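# Load the gear blank into the gear shaper chuck

## Task

Set the gear blank in the gear shaper's chuck, then open the gripper so the robot is no longer holding it.

## Robot and tools

ROBOT. Two arms, left_arm and right_arm, each with six joints and a parallel gripper. The names are labels only and do not match the sides of a camera image. Wrist cameras: cam_left_wrist and cam_right_wrist, both 504x504 pixels, returned in that order.

FRAME. All reported poses share one scene frame. Its origin sits on the table surface midway between the arms. +z is up, +x reaches out across the table, and left_arm is on the +y side. Each gripper's fingers extend along its own +z axis and close along its own y axis. The reported point lies between the finger pads, roughly 1 cm short of the tips. Printed hand positions can be somewhat wrong, especially far from the base.

execute_actions. Argument "actions" is a list holding zero or one item. Optional "pictures" (true/false) controls whether camera images come back (they do by default).
- Empty list: no command; just reports the state.
- Move: {"rows": [...], "steps": n}, n from 1 to 15 (default 15), each step 1/30 s. Each row covers one step; if there are fewer rows than steps, the final row is held for the rest.
- Wait: {"steps": n} with no rows, n up to 300; returns after that many steps counted from the previous result.
A rejected call sends nothing.

ROW LAYOUT. One row controls both arms: 14 numbers. First left_arm: waist, shoulder, elbow, wrist pitch, wrist yaw, wrist roll (absolute target joint angles in radians, same order and units as printed in Joint positions), then its opening. Then the same seven for right_arm. Always give all 14, even for an arm that should hold still (repeat its current values). Stated joint ranges per arm: waist -2.618 to 3.054, shoulder 0.000 to 3.142, elbow 0.000 to 3.142, wrist pitch -1.571 to 1.571, wrist yaw -1.571 to 1.571, wrist roll -2.094 to 2.094. True ends may differ by up to 0.036 rad either way. A call is rejected if a target exceeds a stated end by over 0.036 rad while also being beyond that joint's last reported angle. Targets past the real end get clipped there, and a "joint sent to its limit" line appears (possibly referring to an earlier, still-running move); missing that line does not prove more travel is available.

OPENING. Absolute value from -1 (closed) to +1 (fully open, pad gap 0.094 m). Between the extremes, fingers are driven until grip_measured equals the number you give. To grasp, command something below the current grip_measured: about 0.03 lower holds firmly, a smaller gap holds more gently. Per-finger force caps near 50 to 62 N (some grippers less), weaker on parts under about 2 mm thick, with a short harder spike on first contact. Each gripper's readings may carry a fixed error of up to about 1 mm.

MOTION LIMITS. Each step, a joint's target is kept within a fixed lead of its measured angle: waist 0.202, shoulder 0.258, elbow 0.238, wrist pitch 0.573, wrist yaw and roll 0.522 rad. If the targets would shift a gripper more than 70 mm from where it is measured, all that arm's targets are pulled back proportionally. So distant goals take several calls.

BETWEEN CALLS. Arms keep heading to the most recent row while you think or wait, until they all nearly stop (slow or blocked counts as stopped) or a step is HELD; then a new action is needed to go further or press harder. Fingers already in motion finish their travel.

RESULT LINES. State line: `left_arm: …` | `right_arm: …` with end_effector_position (m) and end_effector_quat_wxyz. Joint positions / Joint velocities: per arm, six joints (rad, rad/s) then pad gap (m, m/s). grip_measured: finger opening on the command scale. "joint command not followed": a clearance check altered or blocked joint targets on some steps; the rest of the row still ran. HELD: marks steps where all or part of your row was not sent. MOTOR HOT: a motor is at 75 °C or more. OVER-TEMPERATURE FAULT: at 90 °C that arm halts for 10 s (that threshold then disarms for 5 min); at 100 °C the arm and gripper go limp and drop. Carrying loads heats motors even while idle, so avoid long holds.

zoom_image. Arguments: "camera" (cam_left_wrist or cam_right_wrist) and "region" [x0, y0, x1, y1] in pixels of that camera's latest image, origin at top-left, no larger than 504 by 504. Returns an enlarged view.

finished_scene. Argument "scene": the number of the current scene. Answering without a tool call ends everything.

CAUTIONS. Occasional outside tugs may pull a held part or nudge loose objects, so keep grips secure. Never let anything leave the table. Keep the arms from colliding or pressing on one another. Avoid drops, slips, slamming, hard impacts and forceful pushing; move smoothly with modest effort.

Each tool is called after "Call:" as a command line: name --argument value for each argument, lists and objects as JSON in quotes; but a table of rows of numbers goes row by row, as --pt "numbers of a row", without its own name.

## Session

Call:
execute_actions --actions '[]'

Scene clock: 0.00 s of 4200.00 s.
left_arm: end_effector_position=(+0.5027, +0.1008, +0.1684) grip_measured=+1.000 end_effector_quat_wxyz=(+0.678, +0.624, +0.319, +0.222) | right_arm: end_effector_position=(+0.2369, -0.0747, +0.2143) grip_measured=+1.000 end_effector_quat_wxyz=(-0.346, +0.788, -0.505, -0.060)
Joint positions: left_arm=[-0.067  2.106  1.059  1.072  0.701  1.399  0.094] | right_arm=[ 0.619  1.176  1.105 -0.853 -0.336 -1.24   0.094]
Joint velocities: left_arm=[-0.017 -0.002 -0.002 -0.051  0.007  0.007  0.   ] | right_arm=[-0.007 -0.022  0.002  0.066  0.007 -0.125  0.   ]

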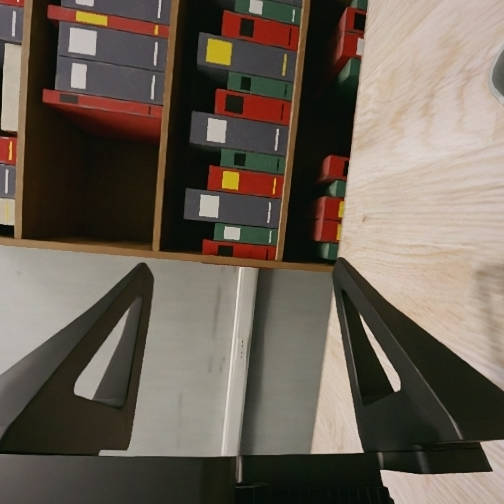

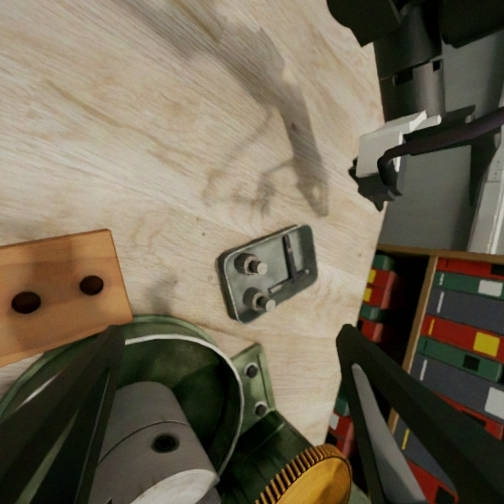

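Call:
execute_actions --actions '[{"rows":[[-0.067,1.2,1.3,-0.9,0,0,1,0.3,0.9,1.2,-1.0,0,0,1]],"steps":15}]' --pictures false

Call:
execute_actions --actions '[{"steps":75}]'

Scene clock: 11.33 s of 4200.00 s.
left_arm: end_effector_position=(+0.4060, +0.2106, +0.4067) grip_measured=+1.000 end_effector_quat_wxyz=(+0.659, +0.169, +0.731, +0.049) | right_arm: end_effector_position=(+0.2681, -0.2116, +0.2968) grip_measured=+1.000 end_effector_quat_wxyz=(+0.424, -0.232, +0.873, +0.067)
Joint positions: left_arm=[-0.069  1.267  1.298 -0.157  0.069  0.31   0.094] | right_arm=[ 0.312  0.889  1.192 -0.988 -0.058 -0.151  0.094]
Joint velocities: left_arm=[-0.002 -1.683  0.247 -2.293 -0.315 -1.78   0.   ] | right_arm=[-0.115  0.002 -0.017 -0.066  0.462  0.93   0.   ]
Steps of this call (steps 1 to 90: nothing new was sent; then 7.83 s passed at rest; steps 91 to 105: all 15 steps of this action). Readings (joint positions):
91: left_arm=[-0.068 2.092 1.070 1.020 0.665 1.357] | right_arm=[0.604 1.161 1.106 -0.861 -0.315 -1.194]
92: left_arm=[-0.069 2.072 1.092 0.940 0.611 1.304] | right_arm=[0.568 1.134 1.106 -0.879 -0.279 -1.137]
94: left_arm=[-0.069 2.007 1.147 0.785 0.489 1.185] | right_arm=[0.471 1.054 1.120 -0.907 -0.209 -1.009]
98: left_arm=[-0.069 1.780 1.244 0.422 0.241 0.869] | right_arm=[0.331 0.916 1.177 -0.963 -0.127 -0.636]
105: the state above

Scene clock: 13.83 s of 4200.00 s.
left_arm: end_effector_position=(+0.3150, +0.2291, +0.2790) grip_measured=+1.000 end_effector_quat_wxyz=(+0.391, +0.043, +0.919, -0.019) | right_arm: end_effector_position=(+0.2717, -0.2211, +0.2966) grip_measured=+1.000 end_effector_quat_wxyz=(+0.422, -0.157, +0.890, +0.073)
Joint positions: left_arm=[-0.069  1.193  1.307 -0.88   0.008  0.006  0.094] | right_arm=[ 0.309  0.889  1.192 -0.989 -0.006 -0.01   0.094]
Joint velocities: left_arm=[ 0.002 -0.022 -0.012 -0.007 -0.037  0.037  0.   ] | right_arm=[ 0.007 -0.017 -0.002 -0.007 -0.037 -0.051  0.   ]
Steps of this call (steps 1 to 45: the robot went on to your last target; steps 46 to 75: nothing new was sent). Readings (joint positions):
1: left_arm=[-0.069 1.219 1.307 -0.230 0.059 0.259] | right_arm=[0.310 0.889 1.192 -0.988 -0.047 -0.123]
2: left_arm=[-0.069 1.186 1.315 -0.293 0.051 0.221] | right_arm=[0.309 0.889 1.192 -0.989 -0.037 -0.100]
4: left_arm=[-0.069 1.160 1.322 -0.401 0.042 0.167] | right_arm=[0.309 0.889 1.192 -0.989 -0.025 -0.067]
8: left_arm=[-0.069 1.178 1.322 -0.644 0.025 0.084] | right_arm=[0.309 0.889 1.192 -0.989 -0.013 -0.033]
75: the state above
All arms were judged still, so your last target was given up. Only a new action makes them travel on or press farther. Fingers that are still opening or closing keep moving.

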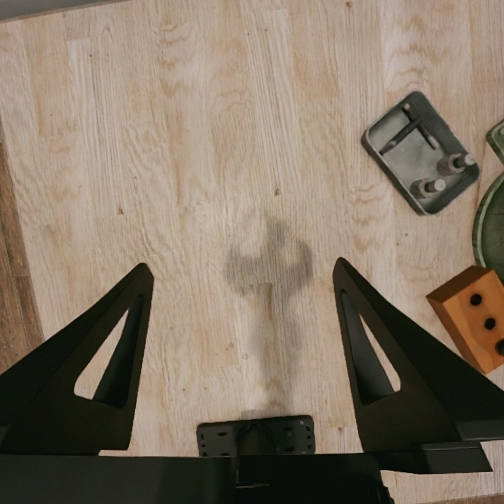

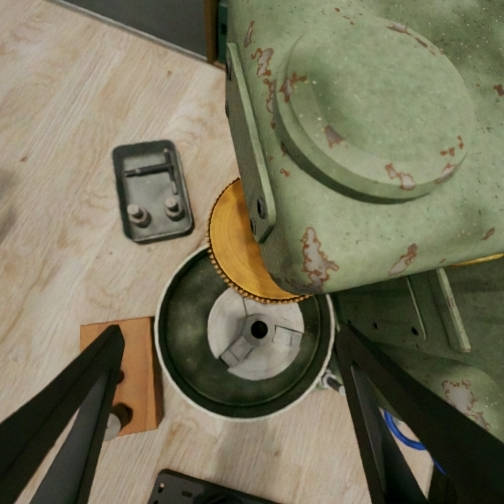

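Call:
execute_actions --actions '[{"rows":[[-0.7,1.0,1.2,-0.9,0,0,1,0.3,0.6,1.0,-1.0,0,0,1]],"steps":15}]' --pictures false

Call:
execute_actions --actions '[{"steps":40}]'

Scene clock: 19.53 s of 4200.00 s.
left_arm: end_effector_position=(+0.2049, +0.0611, +0.2931) grip_measured=+1.000 end_effector_quat_wxyz=(+0.401, +0.318, +0.845, -0.153) | right_arm: end_effector_position=(+0.2204, -0.2392, +0.2819) grip_measured=+1.000 end_effector_quat_wxyz=(+0.463, -0.154, +0.869, +0.079)
Joint positions: left_arm=[-0.697  1.01   1.212 -0.885  0.01   0.002  0.094] | right_arm=[ 0.309  0.596  1.012 -1.008 -0.006 -0.009  0.094]
Joint velocities: left_arm=[-0.002 -0.022 -0.002  0.007 -0.066  0.022  0.   ] | right_arm=[ 0.007  0.007 -0.007 -0.081 -0.037  0.007  0.   ]
Steps of this call (steps 1 to 90: nothing new was sent; then 2.20 s passed at rest; steps 91 to 105: all 15 steps of this action). Readings (joint positions):
91: left_arm=[-0.100 1.172 1.287 -0.864 -0.011 0.003] | right_arm=[0.309 0.855 1.155 -0.956 -0.006 -0.009]
92: left_arm=[-0.164 1.134 1.252 -0.858 -0.018 0.002] | right_arm=[0.309 0.789 1.094 -0.942 -0.006 -0.009]
94: left_arm=[-0.322 1.059 1.214 -0.881 -0.010 0.002] | right_arm=[0.309 0.659 1.020 -0.990 -0.006 -0.009]
98: left_arm=[-0.624 1.010 1.212 -0.883 0.002 0.002] | right_arm=[0.309 0.595 1.012 -1.009 -0.006 -0.009]
105: the state above

Scene clock: 20.87 s of 4200.00 s.
left_arm: end_effector_position=(+0.2052, +0.0614, +0.2931) grip_measured=+1.000 end_effector_quat_wxyz=(+0.401, +0.317, +0.846, -0.152) | right_arm: end_effector_position=(+0.2204, -0.2392, +0.2819) grip_measured=+1.000 end_effector_quat_wxyz=(+0.463, -0.154, +0.869, +0.079)
Joint positions: left_arm=[-0.697  1.01   1.212 -0.885  0.008  0.002  0.094] | right_arm=[ 0.309  0.596  1.012 -1.008 -0.006 -0.009  0.094]
Joint velocities: left_arm=[ 0.002 -0.017  0.002  0.037 -0.022  0.081  0.   ] | right_arm=[ 0.002 -0.002  0.002  0.066 -0.007 -0.037  0.   ]
Steps of this call (steps 1 to 15: the robot went on to your last target; steps 16 to 40: nothing new was sent). Readings (joint positions):
1: left_arm=[-0.697 1.010 1.212 -0.885 0.010 0.002] | right_arm=[0.309 0.596 1.012 -1.008 -0.006 -0.009]
2: left_arm=[-0.697 1.010 1.212 -0.885 0.009 0.002] | right_arm=[0.309 0.596 1.012 -1.008 -0.006 -0.009]
4: left_arm=[-0.697 1.010 1.212 -0.885 0.009 0.002] | right_arm=[0.309 0.596 1.012 -1.008 -0.006 -0.009]
8: left_arm=[-0.697 1.010 1.212 -0.885 0.008 0.002] | right_arm=[0.309 0.596 1.012 -1.008 -0.006 -0.009]
40: the state above
All arms were judged still, so your last target was given up. Only a new action makes them travel on or press farther. Fingers that are still opening or closing keep moving.

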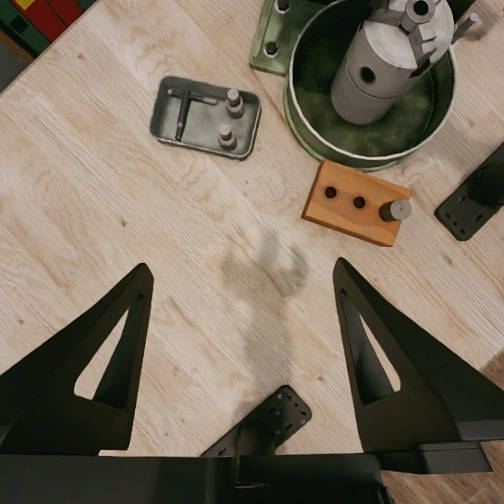

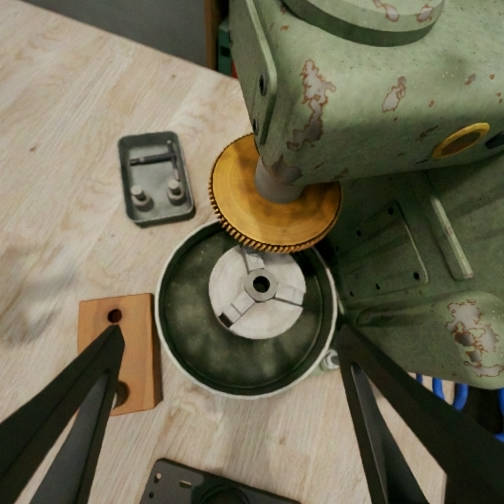

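Call:
execute_actions --actions '[{"rows":[[-0.5,0.8,1.0,-0.9,0,0,1,0.5,0.55,0.9,-1.0,0,0,1],[-0.3,0.6,0.8,-0.9,0,0,1,0.7,0.5,0.8,-1.0,0,0,1],[-0.3,0.6,0.8,-0.9,0,0,1,0.7,0.5,0.8,-1.0,0,0,1],[-0.3,0.6,0.8,-0.9,0,0,1,0.7,0.5,0.8,-1.0,0,0,1],[-0.3,0.6,0.8,-0.9,0,0,1,0.7,0.5,0.8,-1.0,0,0,1],[0,0.3,0.4,-0.5,0,0,1,0.865,0.431,0.641,-1.01,0,0,1]],"steps":15}]' --pictures false

Call:
execute_actions --actions '[{"steps":30}]'

Scene clock: 70.23 s of 4200.00 s.
left_arm: end_effector_position=(+0.2042, +0.2555, +0.1609) grip_measured=+1.000 end_effector_quat_wxyz=(+0.512, +0.008, +0.859, -0.002) | right_arm: end_effector_position=(+0.1368, -0.1705, +0.1521) grip_measured=+1.000 end_effector_quat_wxyz=(+0.321, -0.403, +0.843, +0.154)
Joint positions: left_arm=[-0.006  0.307  0.392 -0.579 -0.007  0.003  0.094] | right_arm=[ 0.856  0.455  0.635 -1.022 -0.005 -0.005  0.094]
Joint velocities: left_arm=[-0.007  0.007  0.012  0.125  0.007 -0.037  0.   ] | right_arm=[ 0.002 -0.051 -0.012  0.037  0.037  0.051  0.   ]
Steps of this call (steps 1 to 90: nothing new was sent; then 45.87 s passed at rest; steps 91 to 105: all 15 steps of this action). Readings (joint positions):
91: left_arm=[-0.665 0.984 1.177 -0.853 0.024 0.004] | right_arm=[0.345 0.589 0.996 -0.995 0.009 -0.007]
92: left_arm=[-0.602 0.930 1.113 -0.831 0.024 0.004] | right_arm=[0.418 0.568 0.954 -0.969 0.010 -0.006]
94: left_arm=[-0.472 0.791 0.975 -0.837 0.013 0.004] | right_arm=[0.570 0.527 0.857 -0.972 0.007 -0.006]
98: left_arm=[-0.182 0.458 0.664 -0.687 0.003 0.003] | right_arm=[0.814 0.469 0.688 -0.987 -0.002 -0.005]
105: the state above

Scene clock: 71.23 s of 4200.00 s.
left_arm: end_effector_position=(+0.2128, +0.2553, +0.1785) grip_measured=+1.000 end_effector_quat_wxyz=(+0.546, +0.008, +0.838, -0.002) | right_arm: end_effector_position=(+0.1368, -0.1706, +0.1523) grip_measured=+1.000 end_effector_quat_wxyz=(+0.322, -0.403, +0.843, +0.154)
Joint positions: left_arm=[-0.006  0.307  0.392 -0.5   -0.007  0.003  0.094] | right_arm=[ 0.856  0.453  0.635 -1.022 -0.005 -0.005  0.094]
Joint velocities: left_arm=[ 0.007 -0.002  0.012 -0.007 -0.037  0.081  0.   ] | right_arm=[ 0.007 -0.017 -0.002 -0.081  0.007 -0.051  0.   ]
Steps of this call (steps 1 to 30: the robot went on to your last target). Readings (joint positions):
1: left_arm=[-0.006 0.307 0.392 -0.569 -0.007 0.003] | right_arm=[0.856 0.454 0.635 -1.022 -0.005 -0.005]
2: left_arm=[-0.006 0.307 0.392 -0.553 -0.007 0.003] | right_arm=[0.856 0.453 0.635 -1.022 -0.005 -0.005]
4: left_arm=[-0.006 0.307 0.392 -0.531 -0.007 0.003] | right_arm=[0.856 0.453 0.635 -1.022 -0.005 -0.005]
8: left_arm=[-0.006 0.307 0.392 -0.511 -0.007 0.003] | right_arm=[0.856 0.453 0.635 -1.022 -0.005 -0.005]
30: the state above
All arms were judged still, so your last target was given up. Only a new action makes them travel on or press farther. Fingers that are still opening or closing keep moving.

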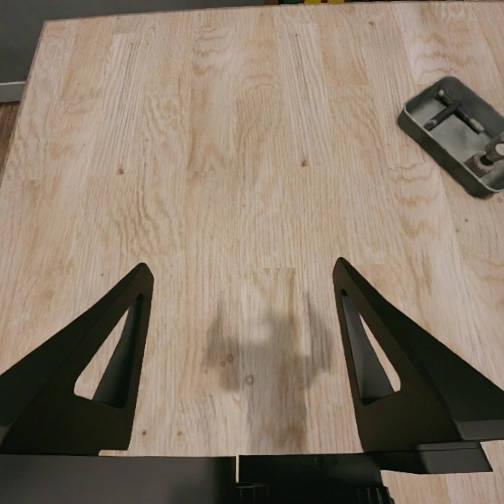

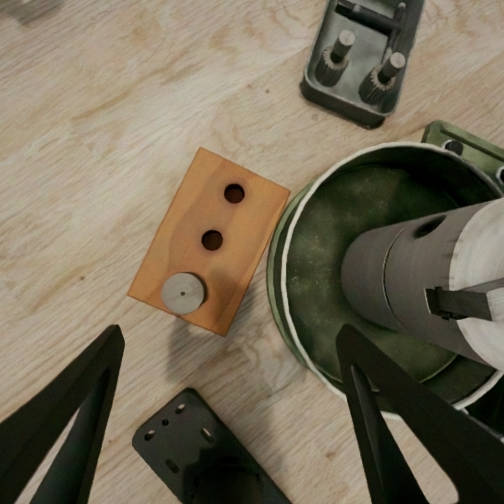

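Call:
execute_actions --actions '[{"rows":[[0,0.3,0.4,-0.5,0,0,1,1.075,0.49,0.6,-0.89,0,0,0.5]],"steps":15}]' --pictures false

Call:
execute_actions --actions '[{"steps":20}]'

Scene clock: 82.37 s of 4200.00 s.
left_arm: end_effector_position=(+0.2128, +0.2553, +0.1785) grip_measured=+1.000 end_effector_quat_wxyz=(+0.546, +0.008, +0.838, -0.002) | right_arm: end_effector_position=(+0.1149, -0.1330, +0.1576) grip_measured=+0.502 end_effector_quat_wxyz=(+0.330, -0.482, +0.787, +0.201)
Joint positions: left_arm=[-0.006  0.307  0.392 -0.5   -0.007  0.003  0.094] | right_arm=[ 1.067  0.482  0.611 -0.907 -0.001 -0.003  0.071]
Joint velocities: left_arm=[ 0.027  0.012 -0.007 -0.007  0.022 -0.007  0.   ] | right_arm=[-0.012 -0.012 -0.002 -0.007  0.095 -0.022  0.   ]
Steps of this call (steps 1 to 90: nothing new was sent; then 7.63 s passed at rest; steps 91 to 105: all 15 steps of this action). Readings (joint positions):
91: left_arm=[-0.006 0.307 0.392 -0.500 -0.007 0.003] | right_arm=[0.894 0.455 0.631 -1.009 0.009 -0.003]
92: left_arm=[-0.006 0.307 0.392 -0.500 -0.007 0.003] | right_arm=[0.965 0.462 0.625 -0.985 0.009 -0.003]
94: left_arm=[-0.006 0.307 0.392 -0.500 -0.007 0.003] | right_arm=[1.049 0.476 0.616 -0.952 -0.000 -0.003]
98: left_arm=[-0.006 0.307 0.392 -0.500 -0.007 0.003] | right_arm=[1.067 0.482 0.611 -0.924 -0.001 -0.003]
105: the state above

Scene clock: 83.03 s of 4200.00 s.
left_arm: end_effector_position=(+0.2128, +0.2553, +0.1785) grip_measured=+1.000 end_effector_quat_wxyz=(+0.546, +0.008, +0.838, -0.002) | right_arm: end_effector_position=(+0.1152, -0.1325, +0.1582) grip_measured=+0.502 end_effector_quat_wxyz=(+0.331, -0.481, +0.786, +0.202)
Joint positions: left_arm=[-0.006  0.307  0.392 -0.5   -0.007  0.003  0.094] | right_arm=[ 1.067  0.482  0.611 -0.903 -0.001 -0.003  0.071]
Joint velocities: left_arm=[-0.012  0.007 -0.007  0.037 -0.022 -0.022  0.   ] | right_arm=[ 0.007  0.007  0.007  0.022 -0.037 -0.11  -0.001]
Steps of this call (steps 1 to 15: the robot went on to your last target; steps 16 to 20: nothing new was sent). Readings (joint positions):
1: left_arm=[-0.006 0.307 0.392 -0.500 -0.007 0.003] | right_arm=[1.067 0.482 0.611 -0.906 -0.001 -0.003]
2: left_arm=[-0.006 0.307 0.392 -0.500 -0.007 0.003] | right_arm=[1.067 0.482 0.611 -0.905 -0.001 -0.003]
4: left_arm=[-0.006 0.307 0.392 -0.500 -0.007 0.003] | right_arm=[1.067 0.482 0.611 -0.905 -0.001 -0.003]
8: left_arm=[-0.006 0.307 0.392 -0.500 -0.007 0.003] | right_arm=[1.067 0.482 0.611 -0.904 -0.001 -0.003]
20: the state above
All arms were judged still, so your last target was given up. Only a new action makes them travel on or press farther. Fingers that are still opening or closing keep moving.

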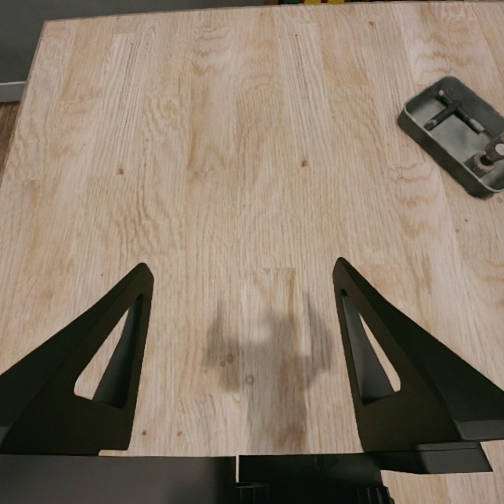

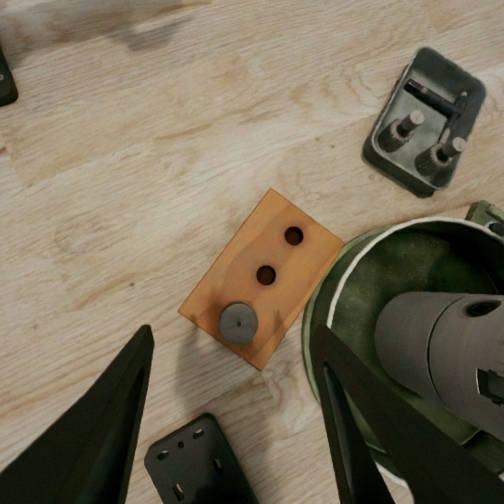

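Call:
execute_actions --actions '[{"rows":[[-1.2,0.2,0.2,0.4,0,0,1,1.075,0.45,0.5,-0.83,0,0,0.5],[-1.2,0.2,0.2,0.4,0,0,1,1.075,0.45,0.5,-0.83,0,0,0.5],[-1.2,0.2,0.2,0.4,0,0,1,1.075,0.45,0.5,-0.83,0,0,0.5],[-1.2,0.2,0.2,0.4,0,0,1,1.075,0.45,0.5,-0.83,0,0,0.5],[-1.2,0.2,0.2,0.4,0,0,1,1.075,0.405,0.385,-0.765,0,0,0.5]],"steps":15}]' --pictures false

Call:
execute_actions --actions '[{"steps":30}]'

Scene clock: 90.53 s of 4200.00 s.
left_arm: end_effector_position=(+0.0937, +0.0438, +0.3151) grip_measured=+1.000 end_effector_quat_wxyz=(+0.700, +0.297, +0.496, -0.419) | right_arm: end_effector_position=(+0.1129, -0.1368, +0.0926) grip_measured=+0.502 end_effector_quat_wxyz=(+0.306, -0.488, +0.796, +0.187)
Joint positions: left_arm=[-1.067  0.225  0.204  0.359 -0.003  0.001  0.094] | right_arm=[ 1.067  0.431  0.384 -0.79  -0.001 -0.003  0.071]
Joint velocities: left_arm=[-2.195  0.007 -0.002  0.286 -0.022  0.022  0.   ] | right_arm=[ 0.002  0.017  0.012  0.051 -0.022  0.051 -0.001]
Steps of this call (steps 1 to 90: nothing new was sent; then 4.00 s passed at rest; steps 91 to 105: all 15 steps of this action). Readings (joint positions):
91: left_arm=[-0.042 0.293 0.357 -0.413 -0.021 0.001] | right_arm=[1.067 0.478 0.597 -0.885 -0.001 -0.003]
92: left_arm=[-0.116 0.265 0.302 -0.289 -0.021 0.001] | right_arm=[1.067 0.471 0.571 -0.863 -0.001 -0.003]
94: left_arm=[-0.260 0.237 0.228 -0.104 -0.014 0.001] | right_arm=[1.067 0.469 0.527 -0.856 -0.001 -0.003]
98: left_arm=[-0.529 0.236 0.204 0.156 -0.010 0.001] | right_arm=[1.067 0.431 0.403 -0.812 -0.001 -0.003]
105: the state above

Scene clock: 91.53 s of 4200.00 s.
left_arm: end_effector_position=(+0.0627, +0.0335, +0.3245) grip_measured=+1.000 end_effector_quat_wxyz=(+0.680, +0.322, +0.460, -0.472) | right_arm: end_effector_position=(+0.1139, -0.1350, +0.0945) grip_measured=+0.502 end_effector_quat_wxyz=(+0.311, -0.486, +0.794, +0.190)
Joint positions: left_arm=[-1.194  0.225  0.204  0.4    0.008  0.001  0.094] | right_arm=[ 1.067  0.431  0.384 -0.779 -0.001 -0.003  0.071]
Joint velocities: left_arm=[ 0.012 -0.002  0.017  0.066 -0.168 -0.066  0.   ] | right_arm=[ 0.007 -0.002 -0.002  0.007 -0.051 -0.081  0.   ]
Steps of this call (steps 1 to 30: the robot went on to your last target). Readings (joint positions):
1: left_arm=[-1.131 0.225 0.204 0.368 0.002 0.001] | right_arm=[1.067 0.431 0.384 -0.787 -0.001 -0.003]
2: left_arm=[-1.170 0.225 0.204 0.375 0.006 0.001] | right_arm=[1.067 0.431 0.384 -0.785 -0.001 -0.003]
4: left_arm=[-1.193 0.225 0.204 0.385 0.008 0.001] | right_arm=[1.067 0.431 0.384 -0.782 -0.001 -0.003]
8: left_arm=[-1.194 0.225 0.204 0.395 0.008 0.001] | right_arm=[1.067 0.431 0.384 -0.780 -0.001 -0.003]
30: the state above
All arms were judged still, so your last target was given up. Only a new action makes them travel on or press farther. Fingers that are still opening or closing keep moving.

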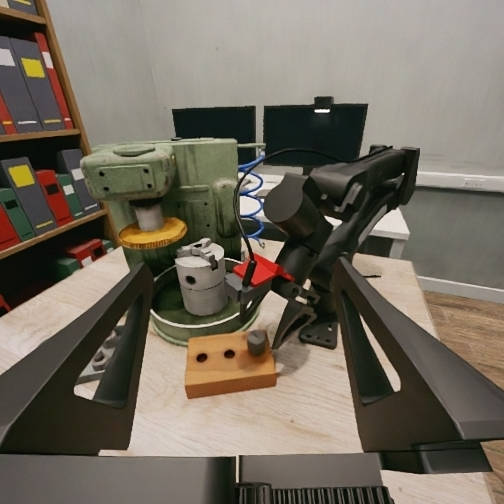

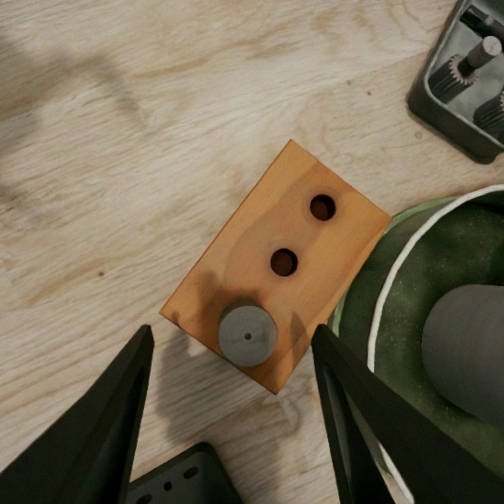

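Call:
execute_actions --actions '[{"rows":[[-1.2,0.2,0.2,0.4,0,0,1,1.01,0.40,0.385,-0.765,0,0,0.5],[-1.2,0.2,0.2,0.4,0,0,1,1.01,0.40,0.385,-0.765,0,0,0.5],[-1.2,0.2,0.2,0.4,0,0,1,1.01,0.40,0.385,-0.765,0,0,0.5],[-1.2,0.2,0.2,0.4,0,0,1,1.01,0.38,0.33,-0.72,0,0,0.5],[-1.2,0.2,0.2,0.4,0,0,1,1.01,0.38,0.33,-0.72,0,0,0.5],[-1.2,0.2,0.2,0.4,0,0,1,1.01,0.38,0.33,-0.72,0,0,0.5],[-1.2,0.2,0.2,0.4,0,0,1,1.01,0.357,0.267,-0.675,0,0,0.5]],"steps":15}]' --pictures false

Call:
execute_actions --actions '[{"steps":20}]'

Call:
zoom_image --camera "cam_left_wrist" --region '[150, 220, 350, 420]'

Scene clock: 104.87 s of 4200.00 s.
left_arm: end_effector_position=(+0.0627, +0.0335, +0.3245) grip_measured=+1.000 end_effector_quat_wxyz=(+0.680, +0.322, +0.460, -0.472) | right_arm: end_effector_position=(+0.1217, -0.1396, +0.0691) grip_measured=+0.502 end_effector_quat_wxyz=(+0.320, -0.467, +0.803, +0.186)
Joint positions: left_arm=[-1.194  0.225  0.204  0.4    0.008  0.001  0.094] | right_arm=[ 1.019  0.381  0.271 -0.704 -0.002 -0.003  0.071]
Joint velocities: left_arm=[ 0.007 -0.027 -0.007 -0.037 -0.007 -0.037  0.   ] | right_arm=[-0.007  0.002 -0.022  0.051  0.007 -0.022 -0.   ]
Steps of this call (steps 1 to 90: nothing new was sent; then 9.83 s passed at rest; steps 91 to 105: all 15 steps of this action). Readings (joint positions):
91: left_arm=[-1.194 0.225 0.204 0.400 0.008 0.001] | right_arm=[1.058 0.431 0.384 -0.778 -0.004 -0.003]
92: left_arm=[-1.194 0.225 0.204 0.400 0.008 0.001] | right_arm=[1.041 0.431 0.384 -0.778 -0.004 -0.003]
94: left_arm=[-1.194 0.225 0.204 0.400 0.008 0.001] | right_arm=[1.023 0.426 0.377 -0.768 -0.002 -0.003]
98: left_arm=[-1.194 0.225 0.204 0.400 0.008 0.001] | right_arm=[1.019 0.389 0.317 -0.720 -0.002 -0.003]
105: the state above

Scene clock: 105.53 s of 4200.00 s.
left_arm: end_effector_position=(+0.0627, +0.0335, +0.3245) grip_measured=+1.000 end_effector_quat_wxyz=(+0.680, +0.322, +0.460, -0.472) | right_arm: end_effector_position=(+0.1231, -0.1372, +0.0718) grip_measured=+0.502 end_effector_quat_wxyz=(+0.326, -0.465, +0.801, +0.189)
Joint positions: left_arm=[-1.194  0.225  0.204  0.4    0.008  0.001  0.094] | right_arm=[ 1.019  0.381  0.271 -0.688 -0.002 -0.003  0.071]
Joint velocities: left_arm=[-0.022 -0.027 -0.002 -0.007  0.066 -0.007  0.   ] | right_arm=[-0.012 -0.002 -0.012 -0.007  0.022 -0.037  0.001]
Steps of this call (steps 1 to 20: the robot went on to your last target). Readings (joint positions):
1: left_arm=[-1.194 0.225 0.204 0.400 0.008 0.001] | right_arm=[1.019 0.381 0.271 -0.700 -0.002 -0.003]
2: left_arm=[-1.194 0.225 0.204 0.400 0.008 0.001] | right_arm=[1.019 0.381 0.271 -0.697 -0.002 -0.003]
4: left_arm=[-1.194 0.225 0.204 0.400 0.008 0.001] | right_arm=[1.019 0.381 0.271 -0.694 -0.002 -0.003]
8: left_arm=[-1.194 0.225 0.204 0.400 0.008 0.001] | right_arm=[1.019 0.381 0.271 -0.690 -0.002 -0.003]
20: the state above

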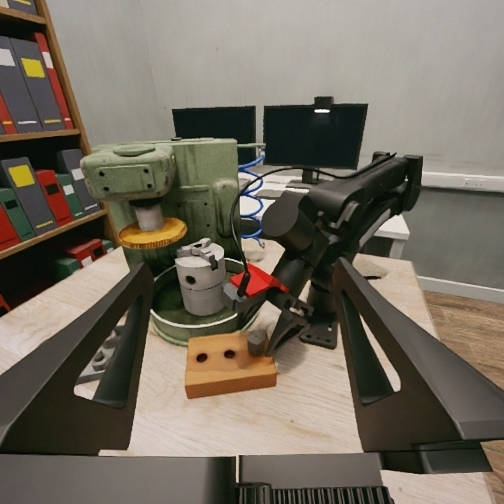

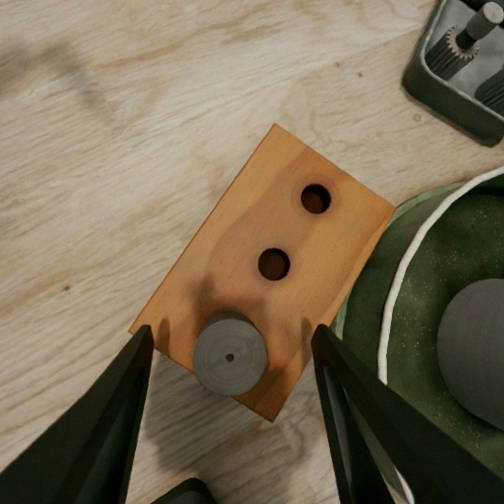

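Region (150, 220, 350, 420) of cam_left_wrist's 504x504 image, scaled by 2.520, with more detail than that image has.

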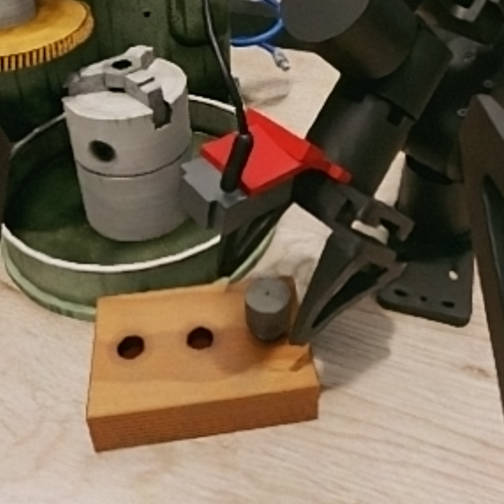

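Call:
execute_actions --actions '[{"rows":[[-1.2,0.2,0.2,0.4,0,0,1,1.01,0.35,0.25,-0.66,0,0,0.15],[-1.2,0.2,0.2,0.4,0,0,1,1.01,0.35,0.25,-0.66,0,0,0.15],[-1.2,0.2,0.2,0.4,0,0,1,1.01,0.35,0.25,-0.66,0,0,0.15],[-1.2,0.2,0.2,0.4,0,0,1,1.01,0.35,0.25,-0.66,0,0,0.15],[-1.2,0.2,0.2,0.4,0,0,1,1.01,0.345,0.2,-0.628,0,0,0.15]],"steps":15}]' --pictures false

Call:
execute_actions --actions '[{"steps":20}]'

Call:
zoom_image --camera "cam_left_wrist" --region '[150, 220, 350, 420]'

Scene clock: 116.30 s of 4200.00 s.
left_arm: end_effector_position=(+0.0627, +0.0335, +0.3245) grip_measured=+1.000 end_effector_quat_wxyz=(+0.680, +0.322, +0.460, -0.472) | right_arm: end_effector_position=(+0.1227, -0.1379, +0.0551) grip_measured=+0.152 end_effector_quat_wxyz=(+0.324, -0.465, +0.802, +0.188)
Joint positions: left_arm=[-1.194  0.225  0.204  0.4    0.008  0.001  0.094] | right_arm=[ 1.019  0.367  0.208 -0.643 -0.002 -0.003  0.054]
Joint velocities: left_arm=[-0.007  0.002 -0.007 -0.022 -0.022  0.037  0.   ] | right_arm=[-0.017 -0.002 -0.007  0.022  0.022 -0.007 -0.001]
Steps of this call (steps 1 to 15: the robot went on to your last target; steps 16 to 90: nothing new was sent; then 7.27 s passed at rest; steps 91 to 105: all 15 steps of this action). Readings (joint positions):
91: left_arm=[-1.194 0.225 0.204 0.400 0.008 0.001] | right_arm=[1.019 0.380 0.271 -0.686 -0.002 -0.003]
92: left_arm=[-1.194 0.225 0.204 0.400 0.008 0.001] | right_arm=[1.019 0.378 0.268 -0.682 -0.002 -0.003]
94: left_arm=[-1.194 0.225 0.204 0.400 0.008 0.001] | right_arm=[1.019 0.374 0.265 -0.679 -0.002 -0.003]
98: left_arm=[-1.194 0.225 0.204 0.400 0.008 0.001] | right_arm=[1.019 0.367 0.220 -0.651 -0.002 -0.003]
105: the state above

Scene clock: 116.97 s of 4200.00 s.
left_arm: end_effector_position=(+0.0627, +0.0335, +0.3245) grip_measured=+1.000 end_effector_quat_wxyz=(+0.680, +0.322, +0.460, -0.472) | right_arm: end_effector_position=(+0.1228, -0.1376, +0.0554) grip_measured=+0.152 end_effector_quat_wxyz=(+0.325, -0.465, +0.801, +0.189)
Joint positions: left_arm=[-1.194  0.225  0.204  0.4    0.008  0.001  0.094] | right_arm=[ 1.019  0.367  0.208 -0.641 -0.002 -0.003  0.054]
Joint velocities: left_arm=[-0.012  0.007 -0.017 -0.022 -0.022 -0.051  0.   ] | right_arm=[-0.007 -0.022 -0.002 -0.022 -0.095 -0.051 -0.   ]
Steps of this call (steps 1 to 15: the robot went on to your last target; steps 16 to 20: nothing new was sent). Readings (joint positions):
1: left_arm=[-1.194 0.225 0.204 0.400 0.008 0.001] | right_arm=[1.019 0.367 0.208 -0.642 -0.002 -0.003]
2: left_arm=[-1.194 0.225 0.204 0.400 0.008 0.001] | right_arm=[1.019 0.367 0.208 -0.642 -0.002 -0.003]
4: left_arm=[-1.194 0.225 0.204 0.400 0.008 0.001] | right_arm=[1.019 0.367 0.208 -0.642 -0.002 -0.003]
8: left_arm=[-1.194 0.225 0.204 0.400 0.008 0.001] | right_arm=[1.019 0.367 0.208 -0.642 -0.002 -0.003]
20: the state above
All arms were judged still, so your last target was given up. Only a new action makes them travel on or press farther. Fingers that are still opening or closing keep moving.

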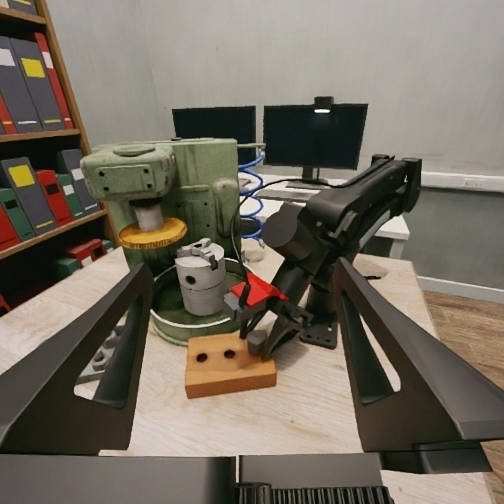

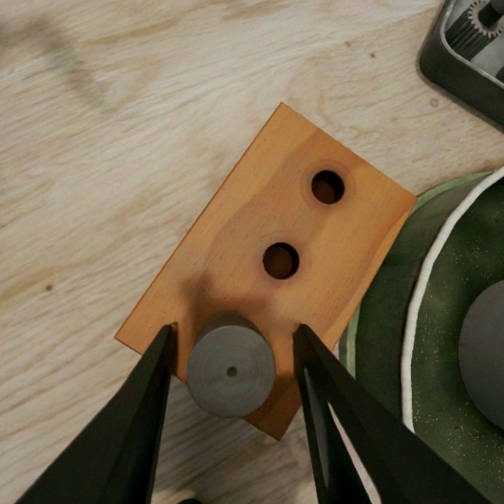

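Region (150, 220, 350, 420) of cam_left_wrist's 504x504 image, scaled by 2.520, with more detail than that image has.

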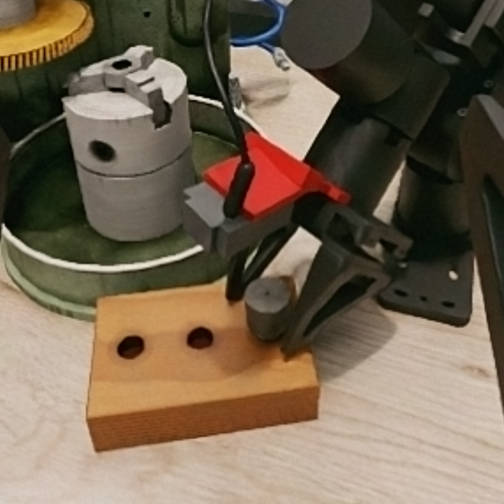

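Call:
execute_actions --actions '[{"rows":[[-1.2,0.2,0.2,0.4,0,0,1,1.01,0.345,0.2,-0.628,0,0,-0.2],[-1.2,0.2,0.2,0.4,0,0,1,1.01,0.345,0.2,-0.628,0,0,-0.2],[-1.2,0.2,0.2,0.4,0,0,1,1.01,0.345,0.2,-0.628,0,0,-0.2],[-1.2,0.2,0.2,0.4,0,0,1,1.01,0.345,0.2,-0.628,0,0,-0.2],[-1.2,0.2,0.2,0.4,0,0,1,1.01,0.345,0.2,-0.628,0,0,-0.2],[-1.2,0.2,0.2,0.4,0,0,1,1.01,0.345,0.2,-0.628,0,0,-0.2],[-1.2,0.2,0.2,0.4,0,0,1,1.01,0.345,0.2,-0.628,0,0,-0.3],[-1.2,0.2,0.2,0.4,0,0,1,1.01,0.345,0.2,-0.628,0,0,-0.35],[-1.2,0.2,0.2,0.4,0,0,1,1.01,0.345,0.2,-0.628,0,0,-0.4],[-1.2,0.2,0.2,0.4,0,0,1,1.01,0.345,0.2,-0.628,0,0,-0.45],[-1.2,0.2,0.2,0.4,0,0,1,1.01,0.345,0.2,-0.628,0,0,-0.5]],"steps":15}]' --pictures false

Call:
execute_actions --actions '[{"steps":15}]' --pictures false

Scene clock: 129.80 s of 4200.00 s.
left_arm: end_effector_position=(+0.0627, +0.0335, +0.3246) grip_measured=+1.000 end_effector_quat_wxyz=(+0.680, +0.322, +0.460, -0.472) | right_arm: end_effector_position=(+0.1222, -0.1370, +0.0556) grip_measured=-0.405 end_effector_quat_wxyz=(+0.324, -0.466, +0.801, +0.191)
Joint positions: left_arm=[-1.194  0.225  0.204  0.4    0.008  0.001  0.094] | right_arm=[ 1.019  0.367  0.208 -0.64  -0.007 -0.003  0.028]
Joint velocities: left_arm=[ 0.007  0.002 -0.012 -0.066  0.051  0.051  0.   ] | right_arm=[ 0.012 -0.027 -0.027  0.037 -0.007  0.051 -0.001]
Steps of this call (steps 1 to 90: nothing new was sent; then 9.33 s passed at rest; steps 91 to 105: all 15 steps of this action). Readings (joint positions):
91: left_arm=[-1.194 0.225 0.204 0.400 0.008 0.001] | right_arm=[1.019 0.367 0.208 -0.641 -0.002 -0.003]
92: left_arm=[-1.194 0.225 0.204 0.400 0.008 0.001] | right_arm=[1.019 0.367 0.208 -0.641 -0.002 -0.003]
94: left_arm=[-1.194 0.225 0.204 0.400 0.008 0.001] | right_arm=[1.019 0.367 0.208 -0.641 -0.002 -0.003]
98: left_arm=[-1.194 0.225 0.204 0.400 0.008 0.001] | right_arm=[1.019 0.367 0.208 -0.641 -0.004 -0.003]
105: the state above

Scene clock: 130.30 s of 4200.00 s.
left_arm: end_effector_position=(+0.0627, +0.0335, +0.3246) grip_measured=+1.000 end_effector_quat_wxyz=(+0.680, +0.322, +0.460, -0.472) | right_arm: end_effector_position=(+0.1222, -0.1370, +0.0556) grip_measured=-0.405 end_effector_quat_wxyz=(+0.324, -0.466, +0.801, +0.191)
Joint positions: left_arm=[-1.194  0.225  0.204  0.4    0.008  0.001  0.094] | right_arm=[ 1.019  0.367  0.208 -0.64  -0.007 -0.003  0.028]
Joint velocities: left_arm=[ 0.012 -0.017 -0.012  0.037  0.051  0.007  0.   ] | right_arm=[ 0.017  0.007  0.007 -0.037  0.022  0.037 -0.   ]
Steps of this call (steps 1 to 15: the robot went on to your last target). Readings (joint positions):
1: left_arm=[-1.194 0.225 0.204 0.400 0.008 0.001] | right_arm=[1.019 0.367 0.208 -0.640 -0.007 -0.003]
2: left_arm=[-1.194 0.225 0.204 0.400 0.008 0.001] | right_arm=[1.019 0.367 0.208 -0.640 -0.007 -0.003]
4: left_arm=[-1.194 0.225 0.204 0.400 0.008 0.001] | right_arm=[1.019 0.367 0.208 -0.640 -0.007 -0.003]
8: left_arm=[-1.194 0.225 0.204 0.400 0.008 0.001] | right_arm=[1.019 0.367 0.208 -0.640 -0.007 -0.003]
15: the state above
All arms were judged still, so your last target was given up. Only a new action makes them travel on or press farther. Fingers that are still opening or closing keep moving.

Call:
execute_actions --actions '[{"rows":[[-1.2,0.2,0.2,0.4,0,0,1,1.015,0.377,0.225,-0.66,0,0,-0.45],[-1.2,0.2,0.2,0.4,0,0,1,1.015,0.38,0.237,-0.669,0,0,-0.45],[-1.2,0.2,0.2,0.4,0,0,1,1.015,0.383,0.249,-0.678,0,0,-0.45],[-1.2,0.2,0.2,0.4,0,0,1,1.015,0.386,0.262,-0.687,0,0,-0.45],[-1.2,0.2,0.2,0.4,0,0,1,1.015,0.389,0.275,-0.696,0,0,-0.45],[-1.2,0.2,0.2,0.4,0,0,1,1.015,0.392,0.287,-0.705,0,0,-0.45],[-1.2,0.2,0.2,0.4,0,0,1,1.015,0.396,0.299,-0.714,0,0,-0.45],[-1.2,0.2,0.2,0.4,0,0,1,1.015,0.399,0.311,-0.722,0,0,-0.45],[-1.2,0.2,0.2,0.4,0,0,1,1.015,0.403,0.324,-0.731,0,0,-0.45],[-1.2,0.2,0.2,0.4,0,0,1,1.015,0.406,0.336,-0.74,0,0,-0.45],[-1.2,0.2,0.2,0.4,0,0,1,1.015,0.41,0.348,-0.748,0,0,-0.45],[-1.2,0.2,0.2,0.4,0,0,1,1.015,0.413,0.36,-0.757,0,0,-0.45],[-1.2,0.2,0.2,0.4,0,0,1,1.015,0.417,0.373,-0.766,0,0,-0.45],[-1.2,0.2,0.2,0.4,0,0,1,1.015,0.42,0.385,-0.774,0,0,-0.45],[-1.2,0.2,0.2,0.4,0,0,1,1.015,0.424,0.397,-0.783,0,0,-0.45]],"steps":15}]' --pictures false

Call:
execute_actions --actions '[{"steps":15}]'

Call:
zoom_image --camera "cam_left_wrist" --region '[150, 220, 350, 420]'

Scene clock: 145.17 s of 4200.00 s.
left_arm: end_effector_position=(+0.0627, +0.0335, +0.3246) grip_measured=+1.000 end_effector_quat_wxyz=(+0.680, +0.322, +0.460, -0.472) | right_arm: end_effector_position=(+0.1211, -0.1400, +0.0850) grip_measured=-0.405 end_effector_quat_wxyz=(+0.315, -0.468, +0.805, +0.184)
Joint positions: left_arm=[-1.194  0.225  0.204  0.4    0.008  0.001  0.094] | right_arm=[ 1.019  0.41   0.344 -0.758 -0.004 -0.003  0.028]
Joint velocities: left_arm=[-0.002 -0.012  0.007 -0.022 -0.037 -0.007  0.   ] | right_arm=[ 0.002  0.11   0.354 -0.286  0.081 -0.037  0.   ]
Steps of this call (steps 1 to 90: nothing new was sent; then 11.37 s passed at rest; steps 91 to 105: all 15 steps of this action). Readings (joint positions):
91: left_arm=[-1.194 0.225 0.204 0.400 0.008 0.001] | right_arm=[1.019 0.367 0.208 -0.641 -0.007 -0.003]
92: left_arm=[-1.194 0.225 0.204 0.400 0.008 0.001] | right_arm=[1.019 0.367 0.208 -0.641 -0.007 -0.003]
94: left_arm=[-1.194 0.225 0.204 0.400 0.008 0.001] | right_arm=[1.019 0.369 0.215 -0.652 -0.007 -0.003]
98: left_arm=[-1.194 0.225 0.204 0.400 0.008 0.001] | right_arm=[1.019 0.387 0.253 -0.694 -0.004 -0.003]
105: the state above

Scene clock: 145.67 s of 4200.00 s.
left_arm: end_effector_position=(+0.0627, +0.0335, +0.3246) grip_measured=+1.000 end_effector_quat_wxyz=(+0.680, +0.322, +0.460, -0.472) | right_arm: end_effector_position=(+0.1193, -0.1431, +0.0879) grip_measured=-0.405 end_effector_quat_wxyz=(+0.308, -0.469, +0.808, +0.180)
Joint positions: left_arm=[-1.194  0.225  0.204  0.4    0.008  0.001  0.094] | right_arm=[ 1.019  0.415  0.367 -0.794 -0.004 -0.003  0.028]
Joint velocities: left_arm=[-0.017 -0.007 -0.002 -0.007 -0.022  0.022  0.   ] | right_arm=[ 0.002  0.007 -0.002 -0.066  0.007 -0.051 -0.001]
Steps of this call (steps 1 to 15: the robot went on to your last target). Readings (joint positions):
1: left_arm=[-1.194 0.225 0.204 0.400 0.008 0.001] | right_arm=[1.019 0.413 0.354 -0.764 -0.004 -0.003]
2: left_arm=[-1.194 0.225 0.204 0.400 0.008 0.001] | right_arm=[1.019 0.414 0.361 -0.767 -0.004 -0.003]
4: left_arm=[-1.194 0.225 0.204 0.400 0.008 0.001] | right_arm=[1.019 0.415 0.367 -0.771 -0.004 -0.003]
8: left_arm=[-1.194 0.225 0.204 0.400 0.008 0.001] | right_arm=[1.019 0.415 0.367 -0.785 -0.004 -0.003]
15: the state above

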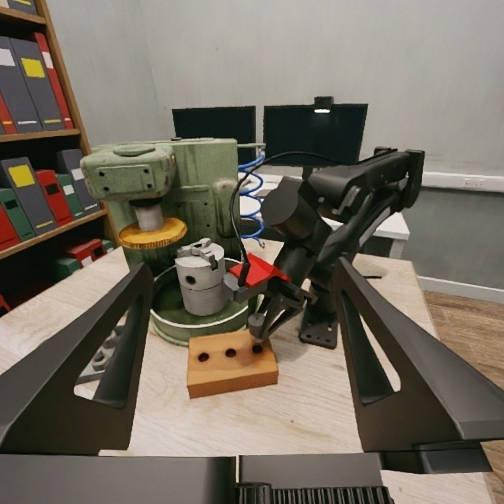

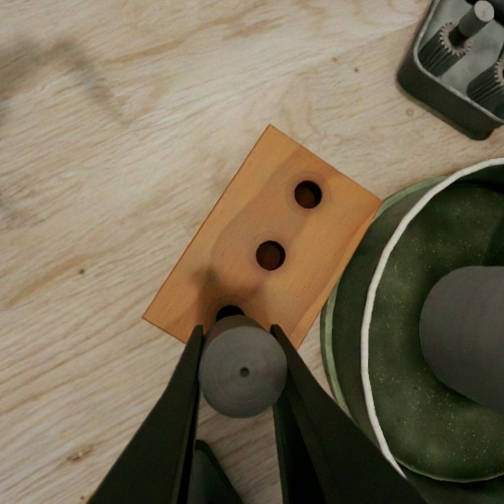

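Region (150, 220, 350, 420) of cam_left_wrist's 504x504 image, scaled by 2.520, with more detail than that image has.

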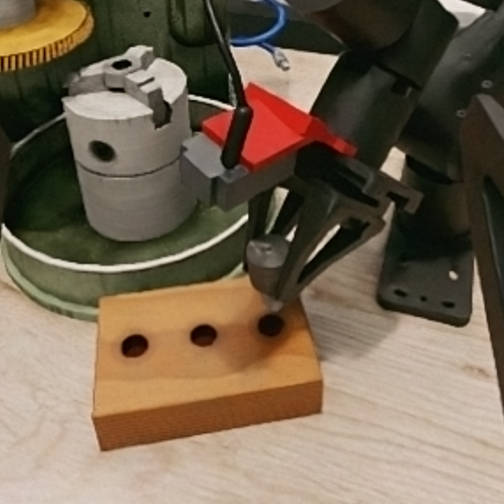

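Call:
execute_actions --actions '[{"rows":[[-1.2,0.2,0.2,0.4,0,0,1,1.015,0.44,0.45,-0.80,0,0,-0.45],[-1.2,0.2,0.2,0.4,0,0,1,1.015,0.46,0.5,-0.83,0,0,-0.45],[-1.2,0.2,0.2,0.4,0,0,1,1.015,0.48,0.56,-0.86,0,0,-0.45],[-1.2,0.2,0.2,0.4,0,0,1,1.015,0.5,0.62,-0.89,0,0,-0.45],[-1.2,0.2,0.2,0.4,0,0,1,1.015,0.52,0.68,-0.92,0,0,-0.45],[-1.2,0.2,0.2,0.4,0,0,1,1.015,0.545,0.74,-0.95,0,0,-0.45],[-1.2,0.2,0.2,0.4,0,0,1,1.015,0.57,0.8,-0.985,0,0,-0.45],[-1.2,0.2,0.2,0.4,0,0,1,1.015,0.6,0.86,-1.02,0,0,-0.45],[-1.2,0.2,0.2,0.4,0,0,1,1.015,0.625,0.92,-1.055,0,0,-0.45],[-1.2,0.2,0.2,0.4,0,0,1,1.015,0.65,0.98,-1.09,0,0,-0.45],[-1.2,0.2,0.2,0.4,0,0,1,1.015,0.675,1.03,-1.12,0,0,-0.45]],"steps":15}]' --pictures false

Call:
execute_actions --actions '[{"rows":[[-1.1,0.2,0.2,0.4,0,0,1,0.96,0.675,1.03,-1.12,0,0,-0.45],[-1.1,0.2,0.2,0.4,0,0,1,0.9,0.675,1.03,-1.12,0,0,-0.45],[-1.1,0.2,0.2,0.4,0,0,1,0.84,0.675,1.03,-1.12,0,0,-0.45],[-1.1,0.2,0.2,0.4,0,0,1,0.78,0.675,1.03,-1.12,0,0,-0.45],[-1.05,0.2,0.2,0.4,0,0,1,0.72,0.675,1.03,-1.12,0,0,-0.45],[-1.05,0.2,0.2,0.4,0,0,1,0.66,0.675,1.03,-1.12,0,0,-0.45],[-1.05,0.2,0.2,0.4,0,0,1,0.6,0.675,1.03,-1.12,0,0,-0.45],[-1.05,0.2,0.2,0.4,0,0,1,0.54,0.675,1.03,-1.12,0,0,-0.45],[-1.05,0.2,0.2,0.4,0,0,1,0.48,0.675,1.03,-1.12,0,0,-0.45],[-1.05,0.2,0.2,0.4,0,0,1,0.42,0.675,1.03,-1.12,0,0,-0.45],[-1.05,0.2,0.2,0.4,0,0,1,0.36,0.675,1.03,-1.12,0,0,-0.45],[-1.05,0.2,0.2,0.4,0,0,1,0.3,0.675,1.03,-1.12,0,0,-0.45],[-1.05,0.2,0.2,0.4,0,0,1,0.25,0.675,1.03,-1.12,0,0,-0.45],[-1.05,0.2,0.2,0.4,0,0,1,0.21,0.675,1.03,-1.12,0,0,-0.45]],"steps":15}]' --pictures false

Call:
execute_actions --actions '[{"steps":20}]'

Scene clock: 176.73 s of 4200.00 s.
left_arm: end_effector_position=(+0.0627, +0.0335, +0.3246) grip_measured=+1.000 end_effector_quat_wxyz=(+0.680, +0.322, +0.460, -0.472) | right_arm: end_effector_position=(+0.1300, -0.1246, +0.2660) grip_measured=-0.405 end_effector_quat_wxyz=(+0.372, -0.453, +0.780, +0.217)
Joint positions: left_arm=[-1.194  0.225  0.204  0.4    0.008  0.001  0.094] | right_arm=[ 1.019  0.659  1.017 -1.038 -0.004 -0.003  0.028]
Joint velocities: left_arm=[-0.022  0.002  0.002 -0.007 -0.051 -0.081  0.   ] | right_arm=[-0.002 -0.012  0.022 -0.271 -0.022  0.037 -0.001]
Steps of this call (steps 1 to 15: the robot went on to your last target; steps 16 to 90: nothing new was sent; then 27.57 s passed at rest; steps 91 to 105: all 15 steps of this action). Readings (joint positions):
91: left_arm=[-1.194 0.225 0.204 0.400 0.008 0.001] | right_arm=[1.019 0.418 0.374 -0.803 -0.004 -0.003]
92: left_arm=[-1.194 0.225 0.204 0.400 0.008 0.001] | right_arm=[1.019 0.430 0.394 -0.822 -0.004 -0.003]
94: left_arm=[-1.194 0.225 0.204 0.400 0.008 0.001] | right_arm=[1.019 0.468 0.474 -0.872 -0.004 -0.003]
98: left_arm=[-1.194 0.225 0.204 0.400 0.008 0.001] | right_arm=[1.019 0.553 0.725 -0.950 -0.004 -0.003]
105: the state above

Scene clock: 177.23 s of 4200.00 s.
left_arm: end_effector_position=(+0.0931, +0.0475, +0.3246) grip_measured=+1.000 end_effector_quat_wxyz=(+0.712, +0.288, +0.481, -0.423) | right_arm: end_effector_position=(+0.2171, -0.2546, +0.2476) grip_measured=-0.405 end_effector_quat_wxyz=(+0.382, -0.129, +0.914, +0.051)
Joint positions: left_arm=[-1.057  0.225  0.204  0.4    0.004  0.001  0.094] | right_arm=[ 0.252  0.669  1.017 -1.127  0.006 -0.003  0.028]
Joint velocities: left_arm=[-0.007 -0.007 -0.012 -0.022  0.037  0.066  0.   ] | right_arm=[-0.891  0.002 -0.002  0.007  0.095 -0.051 -0.001]
Steps of this call (steps 1 to 15: all 15 steps of this action). Readings (joint positions):
1: left_arm=[-1.178 0.225 0.204 0.400 0.012 0.001] | right_arm=[1.009 0.659 1.017 -1.051 -0.008 -0.003]
2: left_arm=[-1.148 0.225 0.204 0.400 0.011 0.001] | right_arm=[0.980 0.661 1.017 -1.070 -0.012 -0.003]
4: left_arm=[-1.113 0.225 0.204 0.400 0.005 0.001] | right_arm=[0.880 0.666 1.017 -1.096 -0.013 -0.003]
8: left_arm=[-1.060 0.225 0.204 0.400 0.004 0.001] | right_arm=[0.641 0.669 1.017 -1.118 -0.006 -0.003]
15: the state above

Scene clock: 177.90 s of 4200.00 s.
left_arm: end_effector_position=(+0.0931, +0.0475, +0.3246) grip_measured=+1.000 end_effector_quat_wxyz=(+0.712, +0.288, +0.481, -0.423) | right_arm: end_effector_position=(+0.2177, -0.2617, +0.2464) grip_measured=-0.405 end_effector_quat_wxyz=(+0.380, -0.114, +0.917, +0.043)
Joint positions: left_arm=[-1.057  0.225  0.204  0.4    0.004  0.001  0.094] | right_arm=[ 0.219  0.669  1.017 -1.134  0.008 -0.003  0.028]
Joint velocities: left_arm=[-0.012 -0.002 -0.007 -0.022 -0.051  0.022  0.   ] | right_arm=[-0.002  0.012 -0.002  0.022 -0.007 -0.022 -0.001]
Steps of this call (steps 1 to 20: the robot went on to your last target). Readings (joint positions):
1: left_arm=[-1.057 0.225 0.204 0.400 0.004 0.001] | right_arm=[0.231 0.669 1.017 -1.127 0.009 -0.003]
2: left_arm=[-1.057 0.225 0.204 0.400 0.004 0.001] | right_arm=[0.222 0.669 1.017 -1.128 0.010 -0.003]
4: left_arm=[-1.057 0.225 0.204 0.400 0.004 0.001] | right_arm=[0.219 0.669 1.017 -1.131 0.010 -0.003]
8: left_arm=[-1.057 0.225 0.204 0.400 0.004 0.001] | right_arm=[0.219 0.669 1.017 -1.133 0.009 -0.003]
20: the state above

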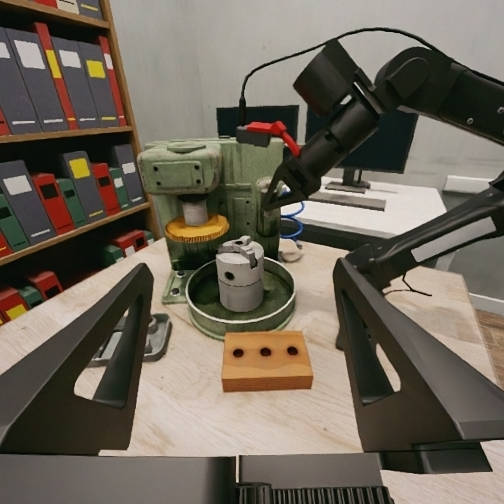

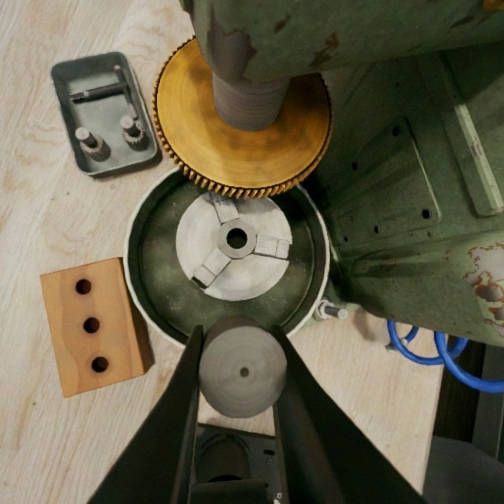

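Call:
execute_actions --actions '[{"rows":[[-1.05,0.2,0.2,0.4,0,0,1,0.19,0.69,1.025,-1.1,0,0,-0.45],[-1.05,0.2,0.2,0.4,0,0,1,0.19,0.705,1.02,-1.08,0,0,-0.45],[-1.05,0.2,0.2,0.4,0,0,1,0.19,0.72,1.015,-1.06,0,0,-0.45],[-1.05,0.2,0.2,0.4,0,0,1,0.19,0.735,1.01,-1.04,0,0,-0.45],[-1.05,0.2,0.2,0.4,0,0,1,0.19,0.75,1.005,-1.02,0,0,-0.45],[-1.05,0.2,0.2,0.4,0,0,1,0.19,0.765,1.0,-1.0,0,0,-0.45],[-1.05,0.2,0.2,0.4,0,0,1,0.19,0.78,0.995,-0.98,0,0,-0.45],[-1.05,0.2,0.2,0.4,0,0,1,0.19,0.795,0.99,-0.96,0,0,-0.45],[-1.05,0.2,0.2,0.4,0,0,1,0.19,0.81,0.985,-0.94,0,0,-0.45],[-1.05,0.2,0.2,0.4,0,0,1,0.19,0.825,0.98,-0.92,0,0,-0.45],[-1.05,0.2,0.2,0.4,0,0,1,0.19,0.84,0.975,-0.9,0,0,-0.45],[-1.05,0.2,0.2,0.4,0,0,1,0.19,0.858,0.97,-0.88,0,0,-0.45]],"steps":15}]' --pictures false

Call:
execute_actions --actions '[{"steps":20}]'

Call:
zoom_image --camera "cam_left_wrist" --region '[130, 100, 330, 300]'

Scene clock: 194.37 s of 4200.00 s.
left_arm: end_effector_position=(+0.0931, +0.0475, +0.3246) grip_measured=+1.000 end_effector_quat_wxyz=(+0.712, +0.288, +0.481, -0.423) | right_arm: end_effector_position=(+0.2716, -0.2521, +0.2319) grip_measured=-0.405 end_effector_quat_wxyz=(+0.375, -0.107, +0.920, +0.041)
Joint positions: left_arm=[-1.057  0.225  0.204  0.4    0.004  0.001  0.094] | right_arm=[ 0.199  0.846  0.985 -0.935  0.002 -0.004  0.028]
Joint velocities: left_arm=[ 0.002 -0.007 -0.017 -0.022  0.007 -0.022  0.   ] | right_arm=[ 0.012  0.173 -0.081  0.403 -0.007 -0.037 -0.001]
Steps of this call (steps 1 to 15: the robot went on to your last target; steps 16 to 90: nothing new was sent; then 12.97 s passed at rest; steps 91 to 105: all 15 steps of this action). Readings (joint positions):
91: left_arm=[-1.057 0.225 0.204 0.400 0.004 0.001] | right_arm=[0.215 0.671 1.017 -1.134 0.006 -0.003]
92: left_arm=[-1.057 0.225 0.204 0.400 0.004 0.001] | right_arm=[0.208 0.675 1.017 -1.133 0.006 -0.003]
94: left_arm=[-1.057 0.225 0.204 0.400 0.004 0.001] | right_arm=[0.201 0.696 1.017 -1.122 0.006 -0.003]
98: left_arm=[-1.057 0.225 0.204 0.400 0.004 0.001] | right_arm=[0.199 0.761 1.008 -1.064 0.006 -0.003]
105: the state above

Scene clock: 195.03 s of 4200.00 s.
left_arm: end_effector_position=(+0.0931, +0.0475, +0.3246) grip_measured=+1.000 end_effector_quat_wxyz=(+0.712, +0.288, +0.481, -0.423) | right_arm: end_effector_position=(+0.2759, -0.2511, +0.2321) grip_measured=-0.405 end_effector_quat_wxyz=(+0.381, -0.106, +0.918, +0.042)
Joint positions: left_arm=[-1.057  0.225  0.204  0.4    0.004  0.001  0.094] | right_arm=[ 0.199  0.852  0.978 -0.911  0.002 -0.004  0.028]
Joint velocities: left_arm=[-0.002 -0.022 -0.002  0.007  0.007  0.007  0.   ] | right_arm=[ 0.002 -0.012 -0.002 -0.037 -0.037  0.095  0.001]
Steps of this call (steps 1 to 20: the robot went on to your last target). Readings (joint positions):
1: left_arm=[-1.057 0.225 0.204 0.400 0.004 0.001] | right_arm=[0.199 0.850 0.983 -0.925 0.002 -0.004]
2: left_arm=[-1.057 0.225 0.204 0.400 0.004 0.001] | right_arm=[0.199 0.852 0.981 -0.919 0.002 -0.004]
4: left_arm=[-1.057 0.225 0.204 0.400 0.004 0.001] | right_arm=[0.199 0.852 0.980 -0.914 0.002 -0.004]
8: left_arm=[-1.057 0.225 0.204 0.400 0.004 0.001] | right_arm=[0.199 0.852 0.978 -0.911 0.002 -0.004]
20: the state above

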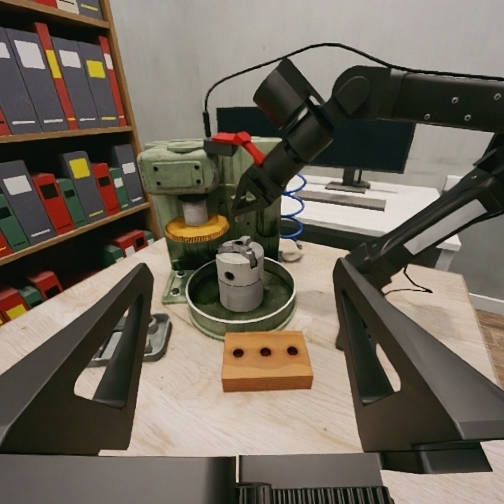

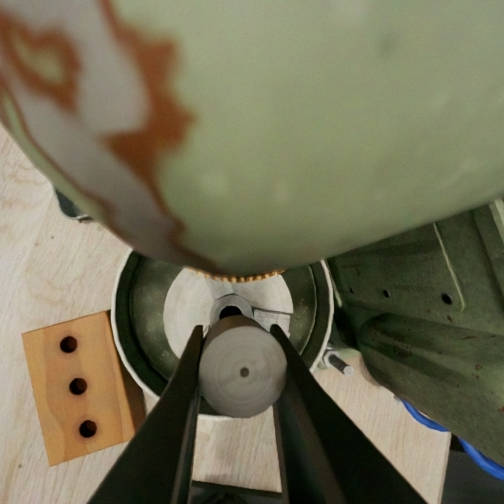

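Region (130, 100, 330, 300) of cam_left_wrist's 504x504 image, scaled by 2.520, with more detail than that image has.

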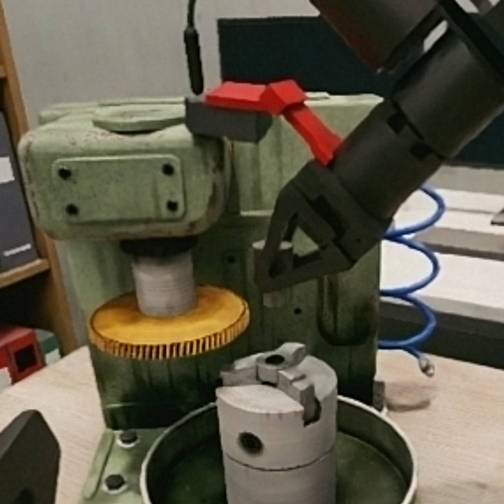

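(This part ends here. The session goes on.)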